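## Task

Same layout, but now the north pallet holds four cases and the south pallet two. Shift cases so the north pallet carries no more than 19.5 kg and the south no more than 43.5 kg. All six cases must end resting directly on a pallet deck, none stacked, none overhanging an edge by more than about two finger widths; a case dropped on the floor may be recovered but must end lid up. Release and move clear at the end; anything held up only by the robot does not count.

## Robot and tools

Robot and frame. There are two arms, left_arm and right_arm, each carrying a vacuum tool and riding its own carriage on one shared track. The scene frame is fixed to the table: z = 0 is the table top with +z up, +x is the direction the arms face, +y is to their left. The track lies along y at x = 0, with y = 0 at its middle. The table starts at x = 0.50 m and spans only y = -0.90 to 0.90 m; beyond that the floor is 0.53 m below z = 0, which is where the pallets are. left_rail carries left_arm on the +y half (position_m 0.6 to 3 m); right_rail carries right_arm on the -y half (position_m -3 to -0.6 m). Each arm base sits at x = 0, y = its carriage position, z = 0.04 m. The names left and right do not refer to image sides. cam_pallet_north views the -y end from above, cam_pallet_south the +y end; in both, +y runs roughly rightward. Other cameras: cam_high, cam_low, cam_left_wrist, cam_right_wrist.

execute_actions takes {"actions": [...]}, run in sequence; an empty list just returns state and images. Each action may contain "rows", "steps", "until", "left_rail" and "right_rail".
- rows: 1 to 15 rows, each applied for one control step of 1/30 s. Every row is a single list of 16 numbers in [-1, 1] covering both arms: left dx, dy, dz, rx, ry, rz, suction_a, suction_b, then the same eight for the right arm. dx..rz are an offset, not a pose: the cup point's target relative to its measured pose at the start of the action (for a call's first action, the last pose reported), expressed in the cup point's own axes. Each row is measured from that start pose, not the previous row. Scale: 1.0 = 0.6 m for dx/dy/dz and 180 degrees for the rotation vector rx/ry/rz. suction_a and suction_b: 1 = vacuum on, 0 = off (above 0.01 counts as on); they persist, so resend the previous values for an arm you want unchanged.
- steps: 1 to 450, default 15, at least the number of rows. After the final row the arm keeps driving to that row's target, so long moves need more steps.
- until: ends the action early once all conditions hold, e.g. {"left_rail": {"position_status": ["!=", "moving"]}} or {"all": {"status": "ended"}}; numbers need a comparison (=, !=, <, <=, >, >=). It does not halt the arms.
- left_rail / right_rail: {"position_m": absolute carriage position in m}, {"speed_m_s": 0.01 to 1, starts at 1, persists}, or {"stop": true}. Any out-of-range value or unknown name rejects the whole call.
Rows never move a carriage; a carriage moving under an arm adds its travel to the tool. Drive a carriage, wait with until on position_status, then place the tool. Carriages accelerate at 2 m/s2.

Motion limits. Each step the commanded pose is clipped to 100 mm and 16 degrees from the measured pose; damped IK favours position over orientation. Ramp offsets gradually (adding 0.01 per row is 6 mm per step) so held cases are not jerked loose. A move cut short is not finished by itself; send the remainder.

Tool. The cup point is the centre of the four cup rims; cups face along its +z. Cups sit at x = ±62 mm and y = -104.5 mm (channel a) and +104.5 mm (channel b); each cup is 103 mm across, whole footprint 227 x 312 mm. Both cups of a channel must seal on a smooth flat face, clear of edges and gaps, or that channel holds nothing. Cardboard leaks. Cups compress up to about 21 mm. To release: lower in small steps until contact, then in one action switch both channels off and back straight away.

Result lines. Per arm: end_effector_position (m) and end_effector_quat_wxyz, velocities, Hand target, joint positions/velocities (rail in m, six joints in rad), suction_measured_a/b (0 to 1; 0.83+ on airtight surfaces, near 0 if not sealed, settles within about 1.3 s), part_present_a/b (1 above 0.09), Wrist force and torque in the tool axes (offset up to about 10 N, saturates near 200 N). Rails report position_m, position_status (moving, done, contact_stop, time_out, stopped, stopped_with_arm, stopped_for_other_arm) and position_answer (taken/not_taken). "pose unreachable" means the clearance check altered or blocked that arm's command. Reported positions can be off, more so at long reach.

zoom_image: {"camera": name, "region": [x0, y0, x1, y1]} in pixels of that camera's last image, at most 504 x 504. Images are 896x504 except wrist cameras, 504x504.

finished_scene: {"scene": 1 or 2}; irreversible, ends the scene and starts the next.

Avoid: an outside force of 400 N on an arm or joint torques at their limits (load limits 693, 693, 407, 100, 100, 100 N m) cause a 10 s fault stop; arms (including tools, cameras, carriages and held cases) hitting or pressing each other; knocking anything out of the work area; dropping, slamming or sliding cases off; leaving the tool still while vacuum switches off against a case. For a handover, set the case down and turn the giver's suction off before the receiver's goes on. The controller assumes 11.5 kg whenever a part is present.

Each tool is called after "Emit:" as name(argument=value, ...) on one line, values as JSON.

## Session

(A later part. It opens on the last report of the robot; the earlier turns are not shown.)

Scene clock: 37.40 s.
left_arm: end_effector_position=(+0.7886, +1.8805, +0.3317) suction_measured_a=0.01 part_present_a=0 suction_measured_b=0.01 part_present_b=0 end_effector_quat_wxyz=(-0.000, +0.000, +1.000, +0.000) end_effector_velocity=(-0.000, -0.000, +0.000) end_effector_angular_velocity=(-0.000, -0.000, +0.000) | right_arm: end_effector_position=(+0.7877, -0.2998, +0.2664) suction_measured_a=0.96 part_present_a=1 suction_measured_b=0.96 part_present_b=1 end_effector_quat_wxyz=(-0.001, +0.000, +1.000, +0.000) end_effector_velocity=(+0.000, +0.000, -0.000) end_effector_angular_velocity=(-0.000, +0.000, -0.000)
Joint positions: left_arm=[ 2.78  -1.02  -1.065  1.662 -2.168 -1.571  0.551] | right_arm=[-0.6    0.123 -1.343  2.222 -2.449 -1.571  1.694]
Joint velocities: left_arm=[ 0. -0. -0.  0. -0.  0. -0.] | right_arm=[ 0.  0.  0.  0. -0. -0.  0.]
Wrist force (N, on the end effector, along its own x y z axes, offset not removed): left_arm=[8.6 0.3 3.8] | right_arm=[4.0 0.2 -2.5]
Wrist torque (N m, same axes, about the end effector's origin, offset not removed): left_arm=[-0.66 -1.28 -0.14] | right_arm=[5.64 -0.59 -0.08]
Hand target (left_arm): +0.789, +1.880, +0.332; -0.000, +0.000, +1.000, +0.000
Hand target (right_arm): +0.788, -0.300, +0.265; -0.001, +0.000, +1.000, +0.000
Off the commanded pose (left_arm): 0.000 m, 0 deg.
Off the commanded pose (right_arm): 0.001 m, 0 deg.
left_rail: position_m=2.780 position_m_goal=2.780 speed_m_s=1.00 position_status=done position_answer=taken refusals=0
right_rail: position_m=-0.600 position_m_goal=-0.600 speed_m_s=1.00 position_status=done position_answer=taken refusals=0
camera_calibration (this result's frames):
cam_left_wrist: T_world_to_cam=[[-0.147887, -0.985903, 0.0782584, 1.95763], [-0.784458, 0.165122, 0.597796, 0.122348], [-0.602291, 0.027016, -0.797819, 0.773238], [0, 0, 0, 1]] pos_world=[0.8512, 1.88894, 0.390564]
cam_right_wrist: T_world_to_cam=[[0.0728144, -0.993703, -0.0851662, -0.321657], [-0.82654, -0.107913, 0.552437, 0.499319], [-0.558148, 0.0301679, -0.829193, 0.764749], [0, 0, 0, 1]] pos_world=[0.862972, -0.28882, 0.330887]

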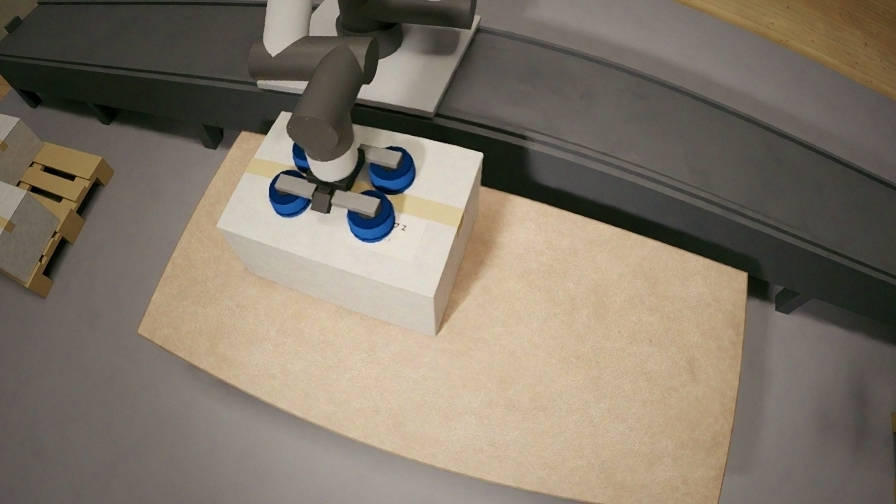

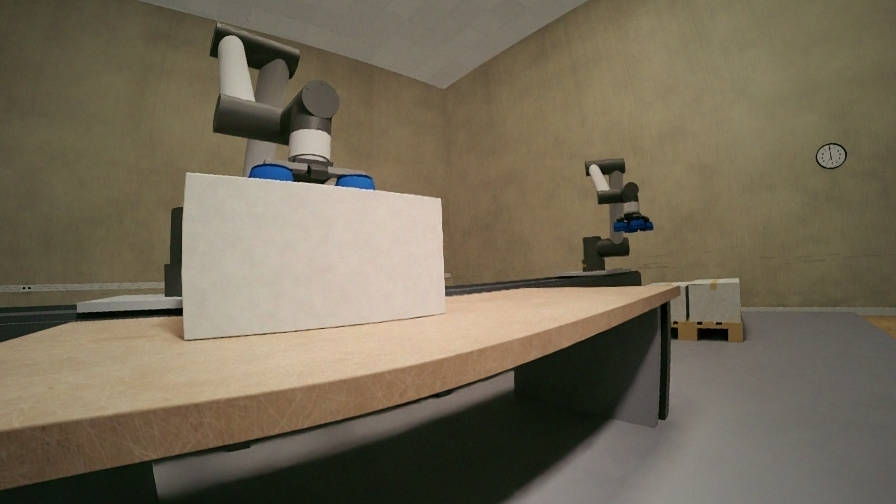

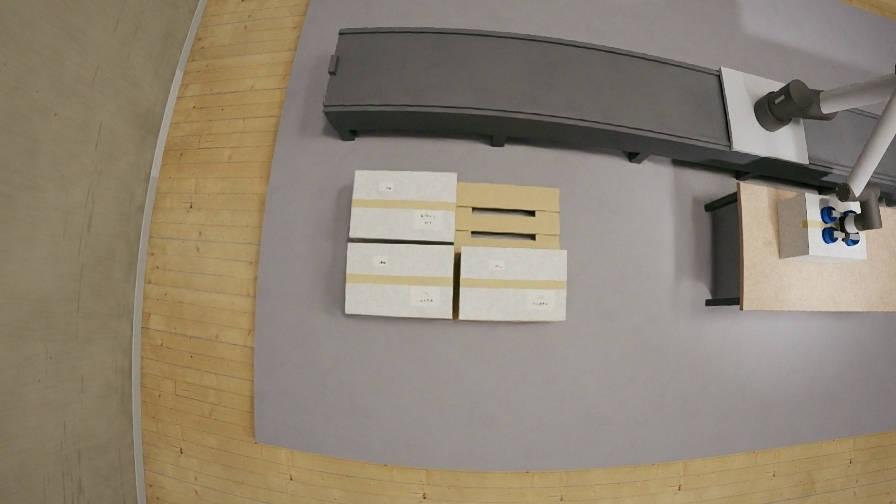

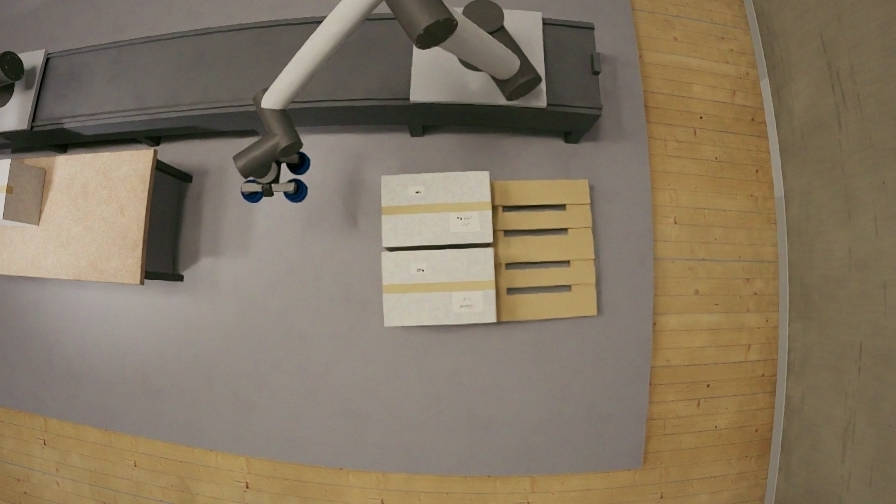

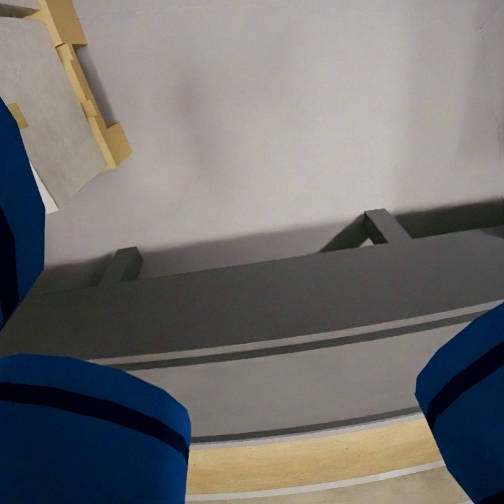

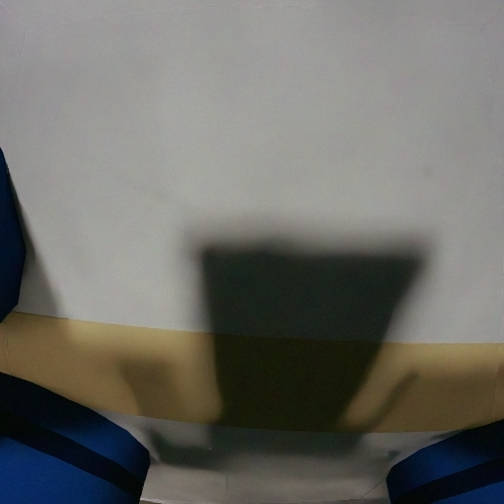

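Emit:
execute_actions(actions=[])

Scene clock: 37.87 s.
left_arm: end_effector_position=(+0.7886, +1.8805, +0.3317) suction_measured_a=0.01 part_present_a=0 suction_measured_b=0.01 part_present_b=0 end_effector_quat_wxyz=(-0.000, +0.000, +1.000, +0.000) end_effector_velocity=(-0.000, -0.000, +0.000) end_effector_angular_velocity=(-0.000, -0.000, -0.000) | right_arm: end_effector_position=(+0.7877, -0.2998, +0.2650) suction_measured_a=0.96 part_present_a=1 suction_measured_b=0.96 part_present_b=1 end_effector_quat_wxyz=(-0.001, +0.000, +1.000, +0.000) end_effector_velocity=(-0.000, -0.000, -0.000) end_effector_angular_velocity=(-0.000, +0.000, -0.000)
Joint positions: left_arm=[ 2.78  -1.02  -1.065  1.662 -2.168 -1.571  0.551] | right_arm=[-0.6    0.123 -1.341  2.223 -2.451 -1.571  1.694]
Joint velocities: left_arm=[ 0. -0. -0.  0. -0.  0. -0.] | right_arm=[ 0. -0.  0.  0. -0. -0.  0.]
Wrist force (N, on the end effector, along its own x y z axes, offset not removed): left_arm=[1.0 -0.8 -2.8] | right_arm=[5.6 -1.5 -16.2]
Wrist torque (N m, same axes, about the end effector's origin, offset not removed): left_arm=[-0.63 -0.31 0.01] | right_arm=[3.38 -2.53 -0.31]
Hand target (left_arm): +0.789, +1.880, +0.332; -0.000, +0.000, +1.000, +0.000
Hand target (right_arm): +0.788, -0.300, +0.265; -0.001, +0.000, +1.000, +0.000
Off the commanded pose (left_arm): 0.000 m, 0 deg.
Off the commanded pose (right_arm): 0.000 m, 0 deg.
left_rail: position_m=2.780 position_m_goal=2.780 speed_m_s=1.00 position_status=done position_answer=taken refusals=0
right_rail: position_m=-0.600 position_m_goal=-0.600 speed_m_s=1.00 position_status=done position_answer=taken refusals=0
camera_calibration (this result's frames):
cam_left_wrist: T_world_to_cam=[[-0.147887, -0.985903, 0.0782586, 1.95763], [-0.784458, 0.165122, 0.597796, 0.122348], [-0.602291, 0.0270157, -0.797819, 0.773239], [0, 0, 0, 1]] pos_world=[0.8512, 1.88894, 0.390564]
cam_right_wrist: T_world_to_cam=[[0.0728223, -0.993701, -0.0851728, -0.321778], [-0.826614, -0.107919, 0.552326, 0.500207], [-0.558038, 0.0301834, -0.829266, 0.763556], [0, 0, 0, 1]] pos_world=[0.863004, -0.288816, 0.329507]

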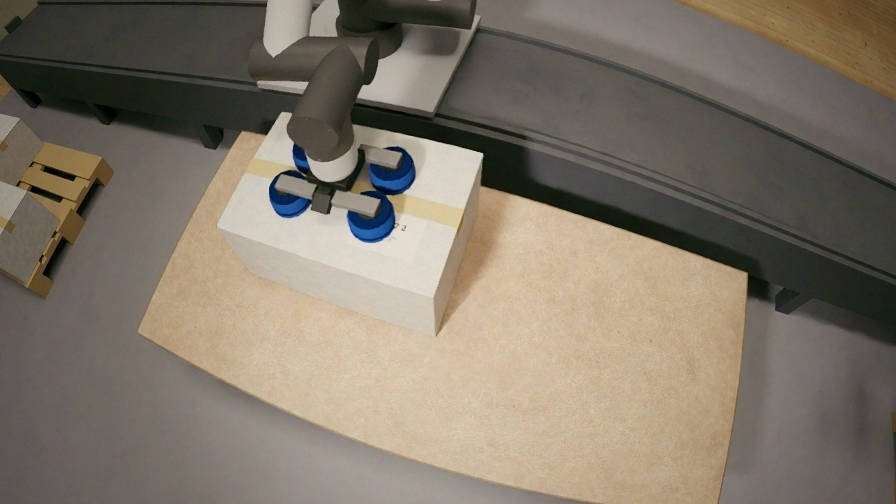

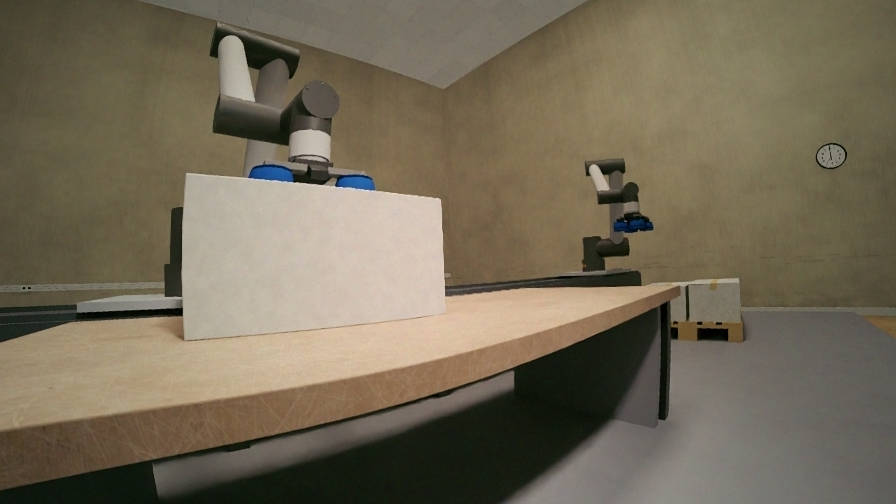

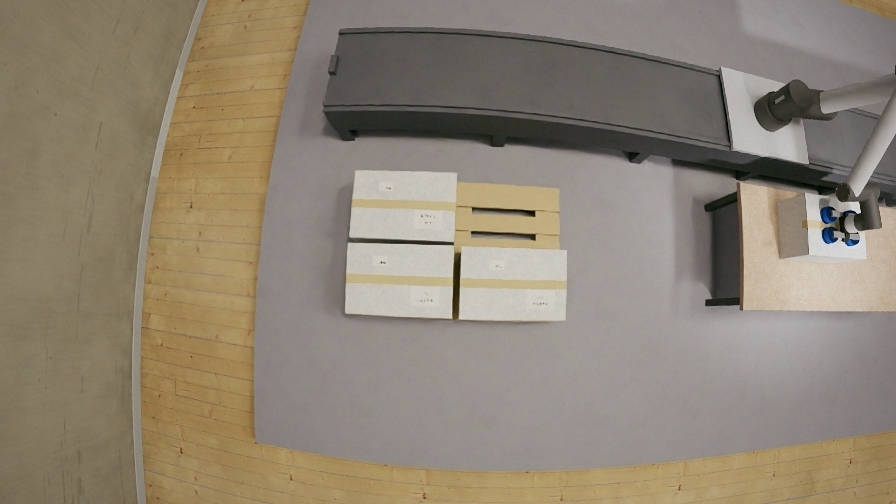

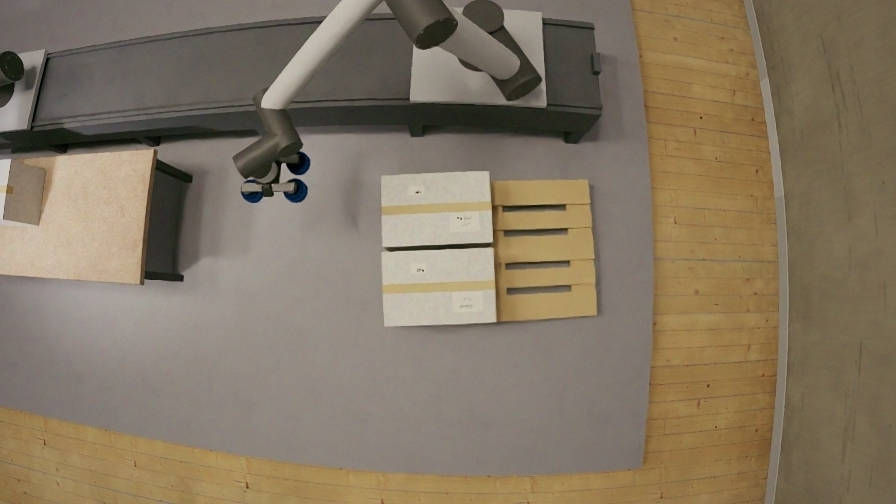

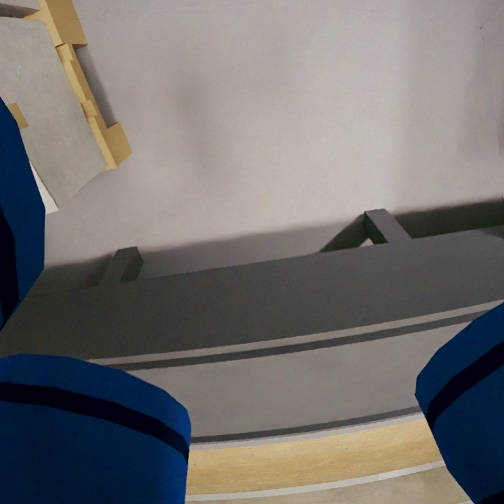

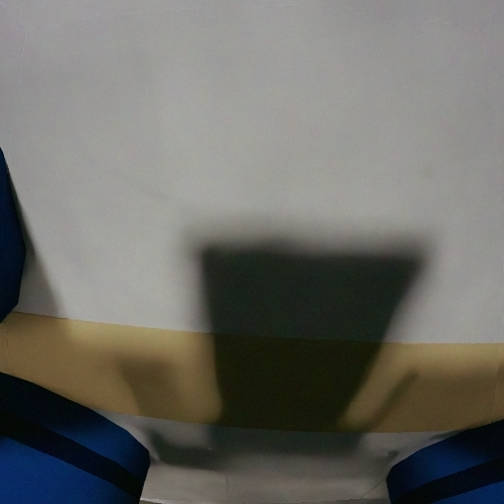

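Contact at 0.265. Release.

Emit:
execute_actions(actions=[{"rows":[[0,0,0,0,0,0,0,0,0,0,-0.002,0,0,0,0,0],[0,0,0,0,0,0,0,0,0,0,-0.005,0,0,0,0,0],[0,0,0,0,0,0,0,0,0,0,-0.009,0,0,0,0,0],[0,0,0,0,0,0,0,0,0,0,-0.013,0,0,0,0,0],[0,0,0,0,0,0,0,0,0,0,-0.018,0,0,0,0,0],[0,0,0,0,0,0,0,0,0,0,-0.024,0,0,0,0,0],[0,0,0,0,0,0,0,0,0,0,-0.031,0,0,0,0,0],[0,0,0,0,0,0,0,0,0,0,-0.04,0,0,0,0,0],[0,0,0,0,0,0,0,0,0,0,-0.06,0,0,0,0,0],[0,0,0,0,0,0,0,0,0,0,-0.09,0,0,0,0,0],[0,0,0,0,0,0,0,0,0,0,-0.13,0,0,0,0,0]],"steps":11}])

Scene clock: 39.20 s.
left_arm: end_effector_position=(+0.7886, +1.8805, +0.3317) suction_measured_a=0.01 part_present_a=0 suction_measured_b=0.01 part_present_b=0 end_effector_quat_wxyz=(-0.000, +0.000, +1.000, +0.000) end_effector_velocity=(-0.000, -0.000, +0.000) end_effector_angular_velocity=(-0.000, -0.000, -0.000) | right_arm: end_effector_position=(+0.7875, -0.2998, +0.2858) suction_measured_a=0.01 part_present_a=0 suction_measured_b=0.01 part_present_b=0 end_effector_quat_wxyz=(-0.001, +0.000, +1.000, -0.000) end_effector_velocity=(-0.003, -0.000, +0.200) end_effector_angular_velocity=(-0.001, +0.006, -0.001)
Joint positions: left_arm=[ 2.78  -1.02  -1.065  1.662 -2.168 -1.571  0.551] | right_arm=[-0.6    0.123 -1.364  2.211 -2.416 -1.571  1.694]
Joint velocities: left_arm=[ 0. -0. -0.  0.  0.  0.  0.] | right_arm=[ 0.     0.    -0.219 -0.118  0.343  0.     0.001]
Wrist force (N, on the end effector, along its own x y z axes, offset not removed): left_arm=[3.1 -7.7 4.0] | right_arm=[10.4 -8.8 -1.2]
Wrist torque (N m, same axes, about the end effector's origin, offset not removed): left_arm=[-1.75 -0.38 -0.37] | right_arm=[-0.41 -0.97 -0.03]
Hand target (left_arm): +0.789, +1.880, +0.332; -0.000, +0.000, +1.000, +0.000
Hand target (right_arm): +0.787, -0.300, +0.341; +0.002, +0.000, +1.000, +0.000
Off the commanded pose (left_arm): 0.000 m, 0 deg.
Off the commanded pose (right_arm): 0.057 m, 0 deg.
left_rail: position_m=2.780 position_m_goal=2.780 speed_m_s=1.00 position_status=done position_answer=taken refusals=0
right_rail: position_m=-0.600 position_m_goal=-0.600 speed_m_s=1.00 position_status=done position_answer=taken refusals=0
camera_calibration (this result's frames):
cam_left_wrist: T_world_to_cam=[[-0.147887, -0.985903, 0.0782584, 1.95763], [-0.784458, 0.165122, 0.597796, 0.122348], [-0.602291, 0.0270159, -0.797819, 0.773238], [0, 0, 0, 1]] pos_world=[0.8512, 1.88894, 0.390564]
cam_right_wrist: T_world_to_cam=[[0.0727648, -0.993707, -0.0851534, -0.319987], [-0.826402, -0.107872, 0.552652, 0.488234], [-0.55836, 0.0301573, -0.829051, 0.780868], [0, 0, 0, 1]] pos_world=[0.862766, -0.288855, 0.350308]

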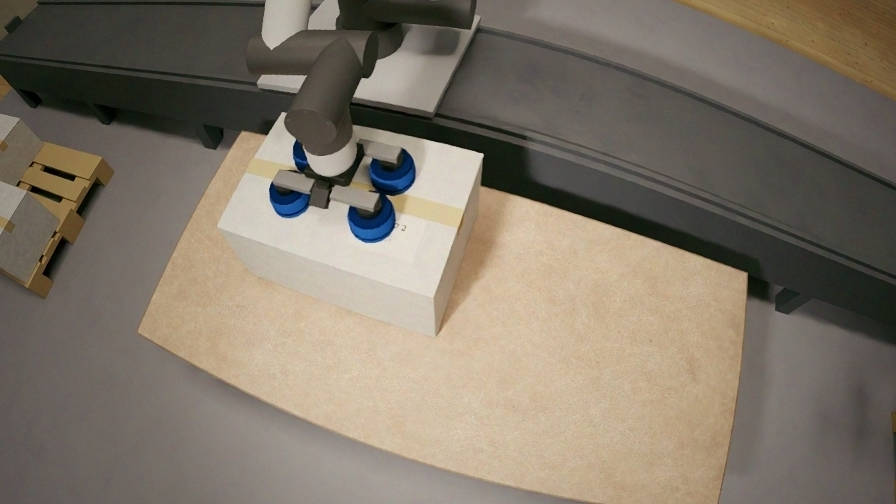

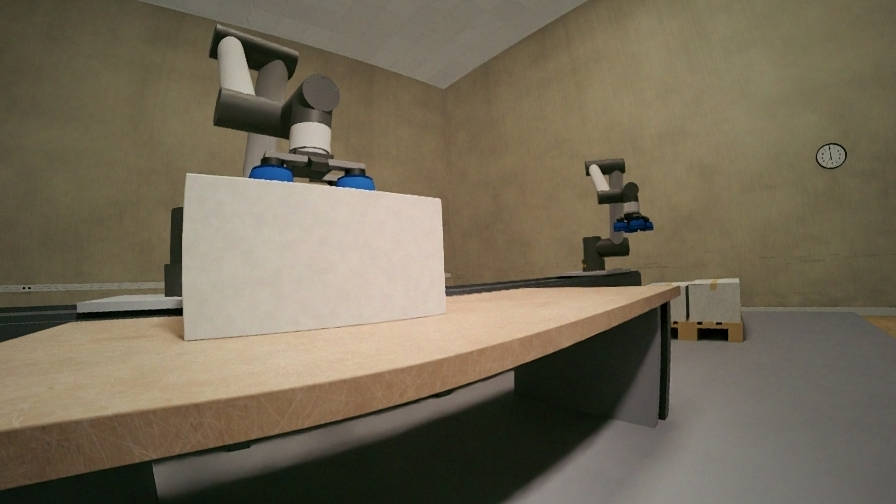

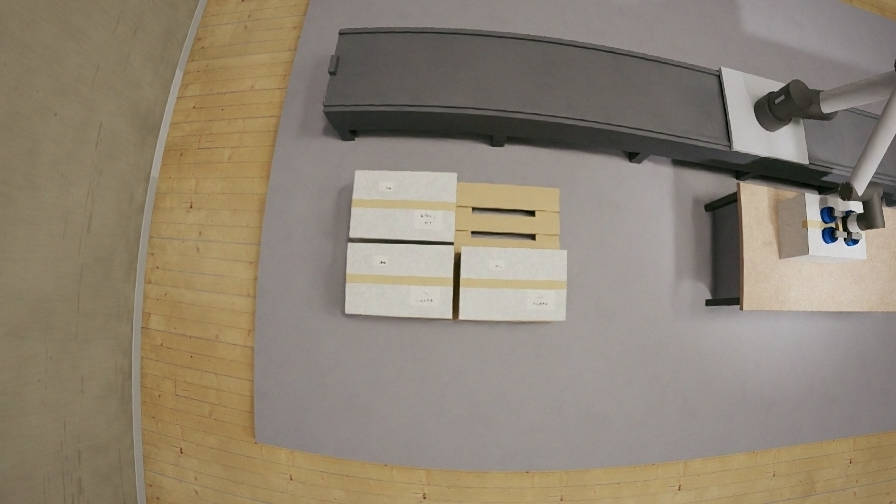

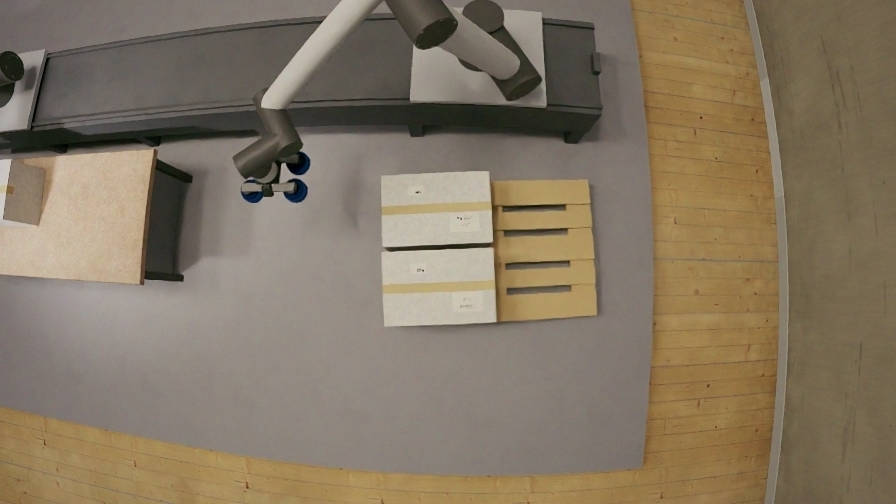

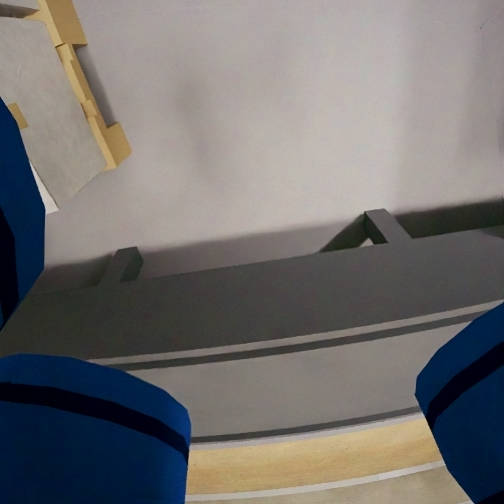

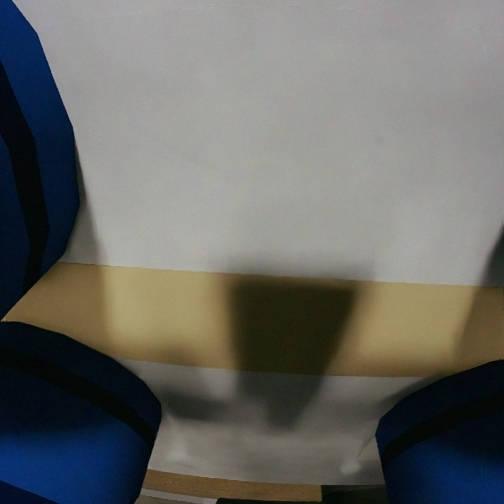

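Emit:
execute_actions(actions=[{"right_rail":{"position_m":-3.0},"left_rail":{"position_m":0.6},"steps":1}])

Scene clock: 39.87 s.
left_arm: end_effector_position=(+0.7886, +1.8805, +0.3317) suction_measured_a=0.01 part_present_a=0 suction_measured_b=0.01 part_present_b=0 end_effector_quat_wxyz=(-0.000, +0.000, +1.000, +0.000) end_effector_velocity=(+0.000, -0.000, -0.000) end_effector_angular_velocity=(+0.000, +0.000, +0.000) | right_arm: end_effector_position=(+0.7869, -0.2996, +0.3408) suction_measured_a=0.00 part_present_a=0 suction_measured_b=0.00 part_present_b=0 end_effector_quat_wxyz=(+0.002, +0.000, +1.000, +0.000) end_effector_velocity=(-0.000, +0.000, +0.002) end_effector_angular_velocity=(+0.000, -0.000, +0.000)
Joint positions: left_arm=[ 2.78  -1.02  -1.065  1.662 -2.168 -1.571  0.551] | right_arm=[-0.6    0.124 -1.422  2.179 -2.33  -1.571  1.695]
Joint velocities: left_arm=[-0.  0.  0. -0.  0. -0.  0.] | right_arm=[ 0.     0.    -0.002 -0.001  0.003  0.    -0.   ]
Wrist force (N, on the end effector, along its own x y z axes, offset not removed): left_arm=[0.5 -3.8 3.3] | right_arm=[5.0 2.1 0.0]
Wrist torque (N m, same axes, about the end effector's origin, offset not removed): left_arm=[-1.16 -0.10 0.00] | right_arm=[0.17 -0.37 -0.13]
Hand target (left_arm): +0.789, +1.878, +0.332; -0.000, +0.000, +1.000, +0.000
Hand target (right_arm): +0.788, -0.302, +0.343; -0.000, +0.000, +1.000, +0.000
Off the commanded pose (left_arm): 0.000 m, 0 deg.
Off the commanded pose (right_arm): 0.002 m, 0 deg.
left_rail: position_m=2.780 position_m_goal=0.600 speed_m_s=1.00 position_status=moving position_answer=taken refusals=0
right_rail: position_m=-0.600 position_m_goal=-3.000 speed_m_s=1.00 position_status=moving position_answer=taken refusals=0
camera_calibration (this result's frames):
cam_left_wrist: T_world_to_cam=[[-0.147887, -0.985903, 0.0782583, 1.95763], [-0.784458, 0.165121, 0.597796, 0.122349], [-0.602291, 0.027016, -0.797819, 0.773238], [0, 0, 0, 1]] pos_world=[0.8512, 1.88894, 0.390564]
cam_right_wrist: T_world_to_cam=[[0.0731381, -0.993654, -0.0854532, -0.315213], [-0.8289, -0.10821, 0.548831, 0.460575], [-0.554595, 0.0306917, -0.831554, 0.824209], [0, 0, 0, 1]] pos_world=[0.861927, -0.28867, 0.405661]

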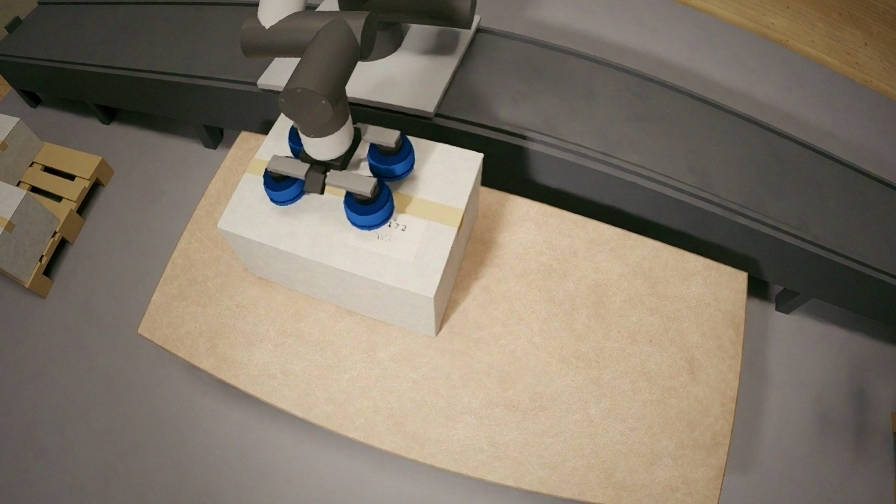

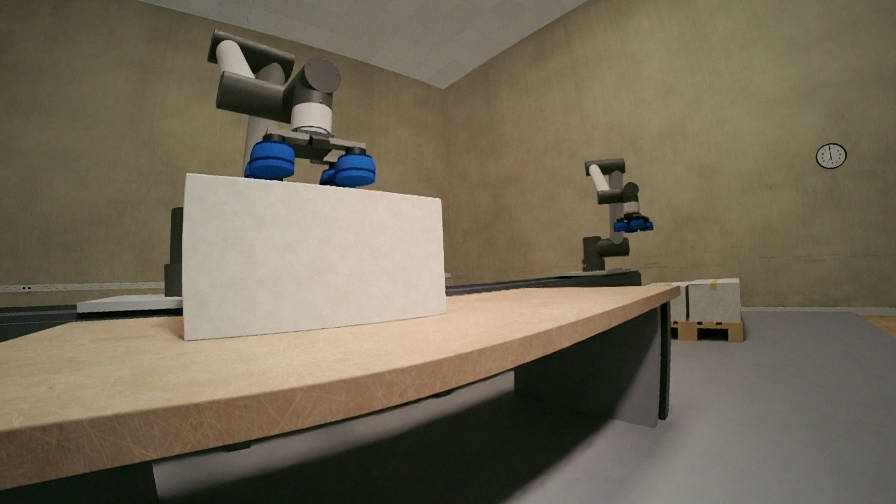

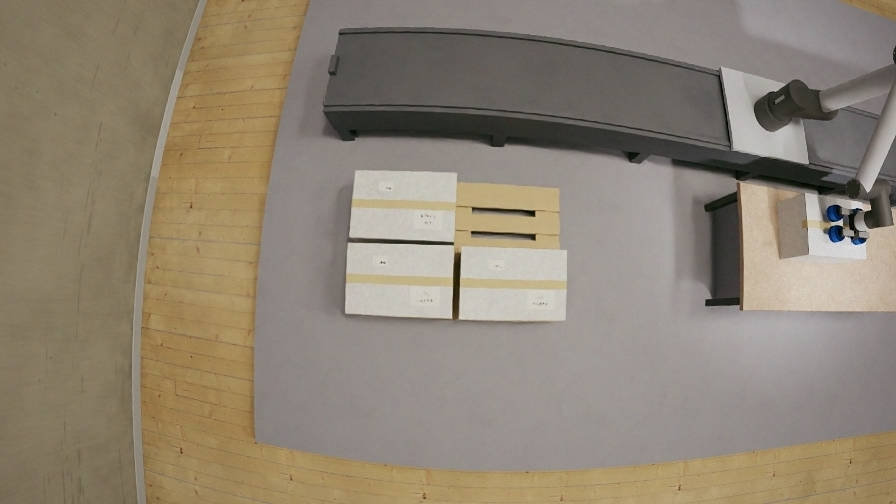

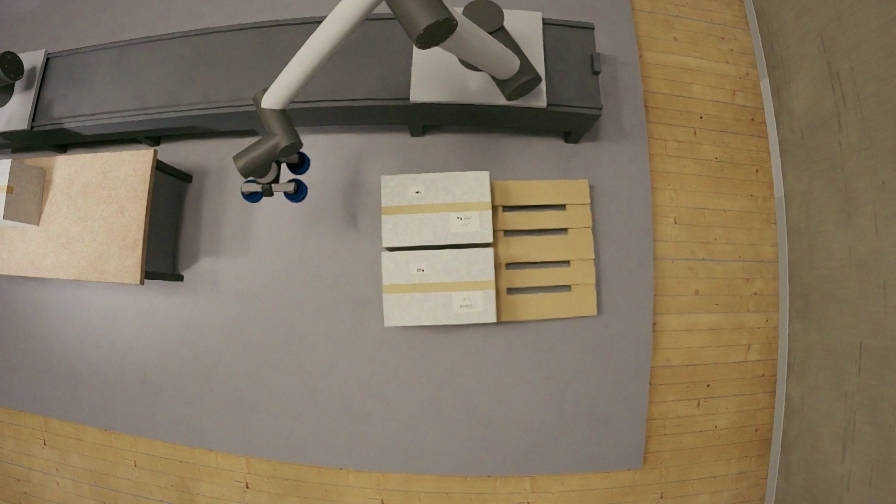

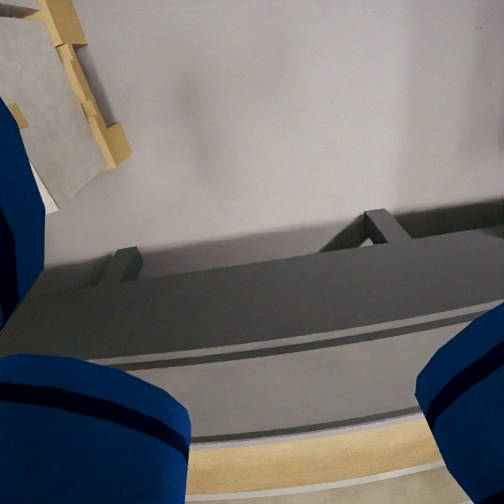

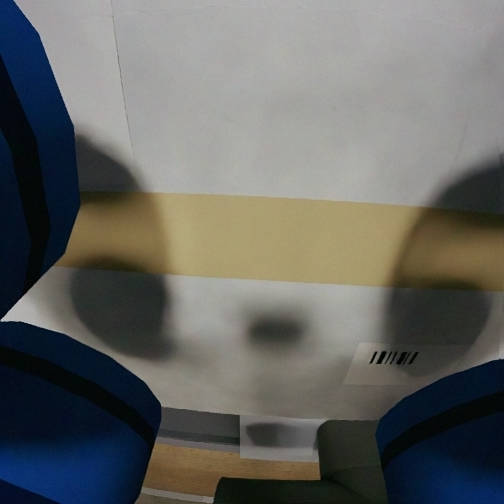

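Emit:
execute_actions(actions=[{"steps":60,"until":{"all":{"status":"ended"}}},{"rows":[[0,0,0.01,0,0,0,1,1,-0.03,-0.017,0.03,0,0,0,0,0],[0,0,0.025,0,0,0,1,1,-0.07,-0.039,0.073,0,0,0,0,0],[0,0,0.04,0,0,0,1,1,-0.12,-0.066,0.125,0,0,0,0,0],[0,0,0.055,0,0,0,1,1,-0.18,-0.1,0.187,0,0,0,0,0],[0,0,0.065,0,0,0,1,1,-0.3,-0.166,0.31,0,0,0,0,0],[0,0,0.072,0,0,0,1,1,-0.688,-0.381,0.714,0,0,0,0,0],[0,0,0.078,0,0,0,1,1,-0.688,-0.381,0.714,0,0,0,0,0],[0,0,0.083,0,0,0,1,1,-0.688,-0.381,0.714,0,0,0,0,0],[0,0,0.088,0,0,0,1,1,-0.688,-0.381,0.714,0,0,0,0,0],[0,0,0.092,0,0,0,1,1,-0.688,-0.381,0.714,0,0,0,0,0],[0,0,0.095,0,0,0,1,1,-0.688,-0.381,0.714,0,0,0,0,0]],"steps":36}])

Scene clock: 45.07 s.
left_arm: end_effector_position=(+0.7888, -0.2996, +0.2747) suction_measured_a=0.96 part_present_a=1 suction_measured_b=0.96 part_present_b=1 end_effector_quat_wxyz=(-0.000, +0.000, +1.000, +0.000) end_effector_velocity=(-0.000, -0.000, -0.000) end_effector_angular_velocity=(+0.000, +0.000, -0.000) | right_arm: end_effector_position=(+1.1199, -2.9005, -0.0152) suction_measured_a=0.00 part_present_a=0 suction_measured_b=0.00 part_present_b=0 end_effector_quat_wxyz=(-0.000, +0.000, +1.000, -0.000) end_effector_velocity=(+0.307, -0.147, -0.315) end_effector_angular_velocity=(+0.000, +0.004, -0.000)
Joint positions: left_arm=[ 0.6   -1.02  -1.025  1.691 -2.236 -1.571  0.551] | right_arm=[-3.    -0.091 -0.821  1.876 -2.625 -1.572  1.48 ]
Joint velocities: left_arm=[ 0. -0.  0.  0. -0.  0.  0.] | right_arm=[ 0.    -0.107  0.512 -0.474 -0.034  0.    -0.107]
Wrist force (N, on the end effector, along its own x y z axes, offset not removed): left_arm=[-0.2 -3.0 1.8] | right_arm=[4.0 0.5 -0.3]
Wrist torque (N m, same axes, about the end effector's origin, offset not removed): left_arm=[5.05 -0.22 -0.17] | right_arm=[-0.04 -0.21 -0.18]
Hand target (left_arm): +0.789, -0.300, +0.275; -0.000, +0.000, +1.000, +0.000
Hand target (right_arm): +1.169, -2.923, -0.066; -0.000, +0.000, +1.000, -0.000
Off the commanded pose (left_arm): 0.000 m, 0 deg.
Off the commanded pose (right_arm): 0.111 m, 0 deg; position clipped at the last step of the last action.
left_rail: position_m=0.600 position_m_goal=0.600 speed_m_s=1.00 position_status=done position_answer=taken refusals=0
right_rail: position_m=-3.000 position_m_goal=-3.000 speed_m_s=1.00 position_status=done position_answer=taken refusals=0
camera_calibration (this result's frames):
cam_left_wrist: T_world_to_cam=[[-0.147757, -0.985919, 0.0783042, -0.187285], [-0.784498, 0.165047, 0.597765, 0.516544], [-0.602272, 0.0268946, -0.797838, 0.786753], [0, 0, 0, 1]] pos_world=[0.851394, -0.291062, 0.333595]
cam_right_wrist: T_world_to_cam=[[0.0725321, -0.993785, -0.084442, -2.95408], [-0.826886, -0.107258, 0.552046, 0.65104], [-0.557672, 0.0297829, -0.829527, 0.793502], [0, 0, 0, 1]] pos_world=[1.19512, -2.88953, 0.0493789]

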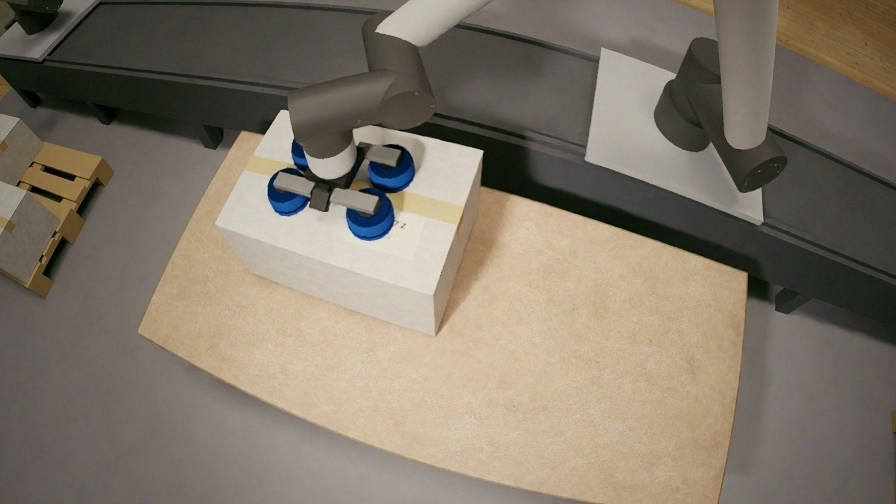

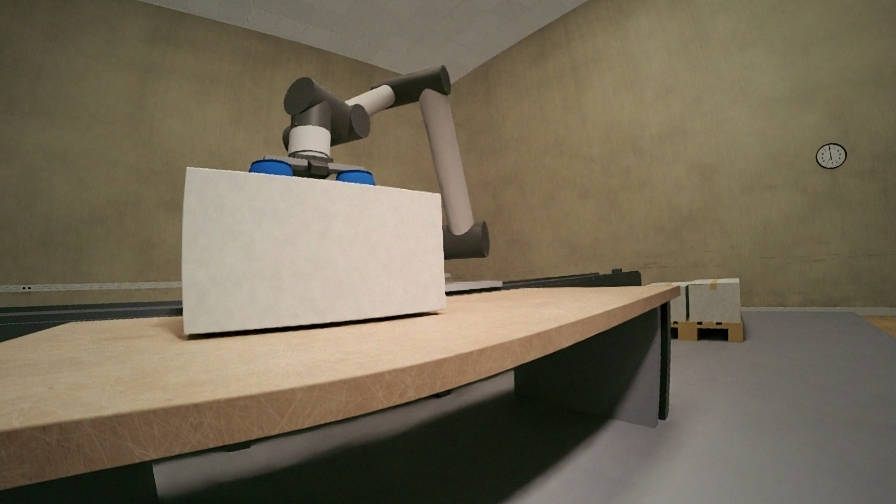

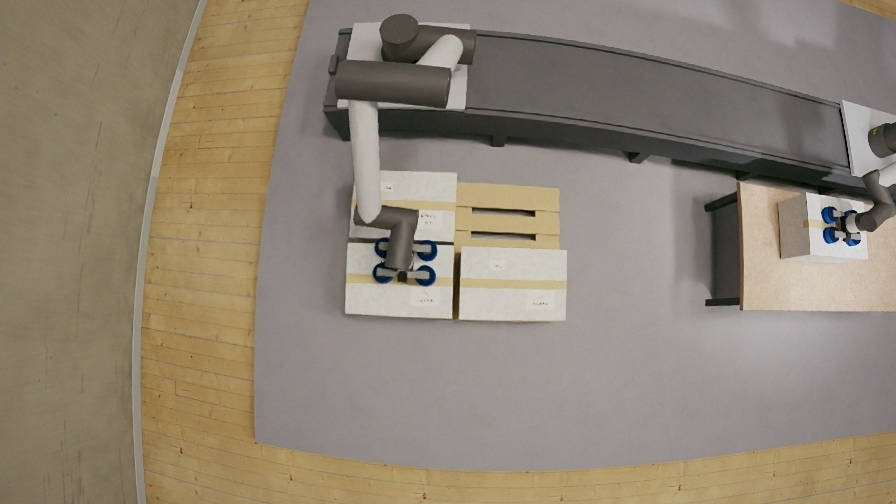

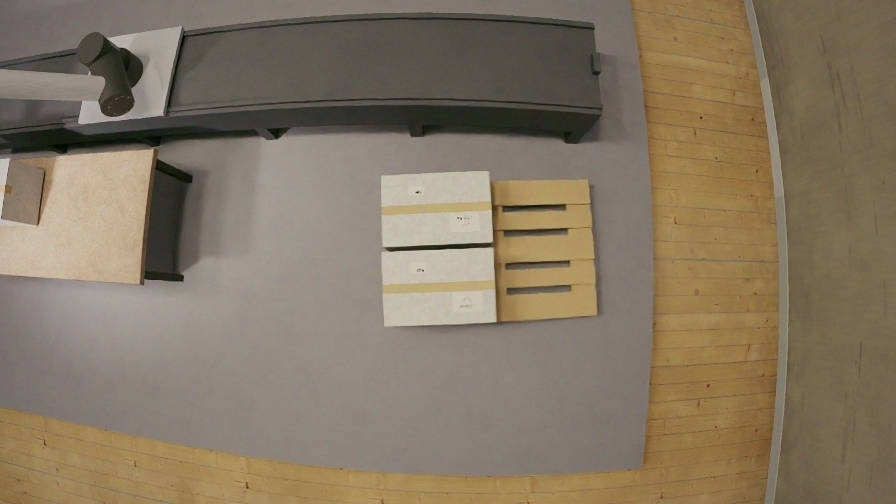

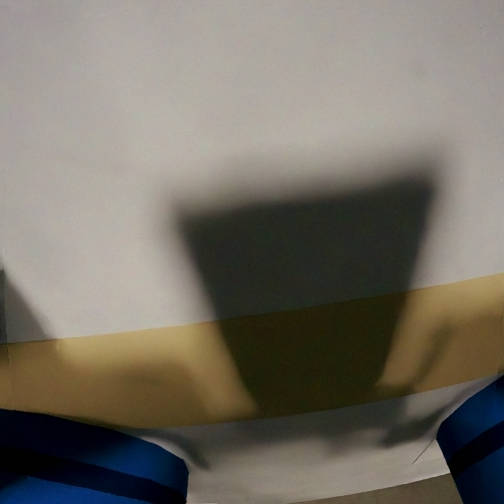

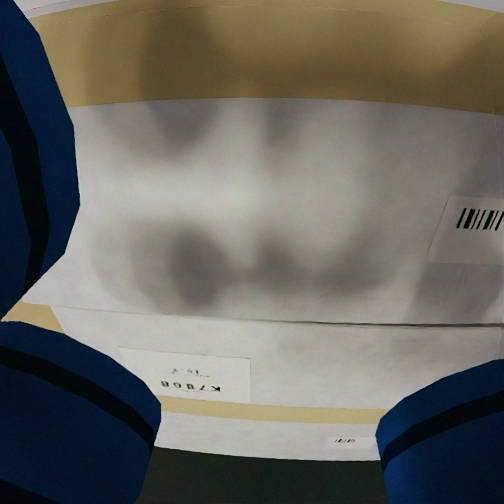

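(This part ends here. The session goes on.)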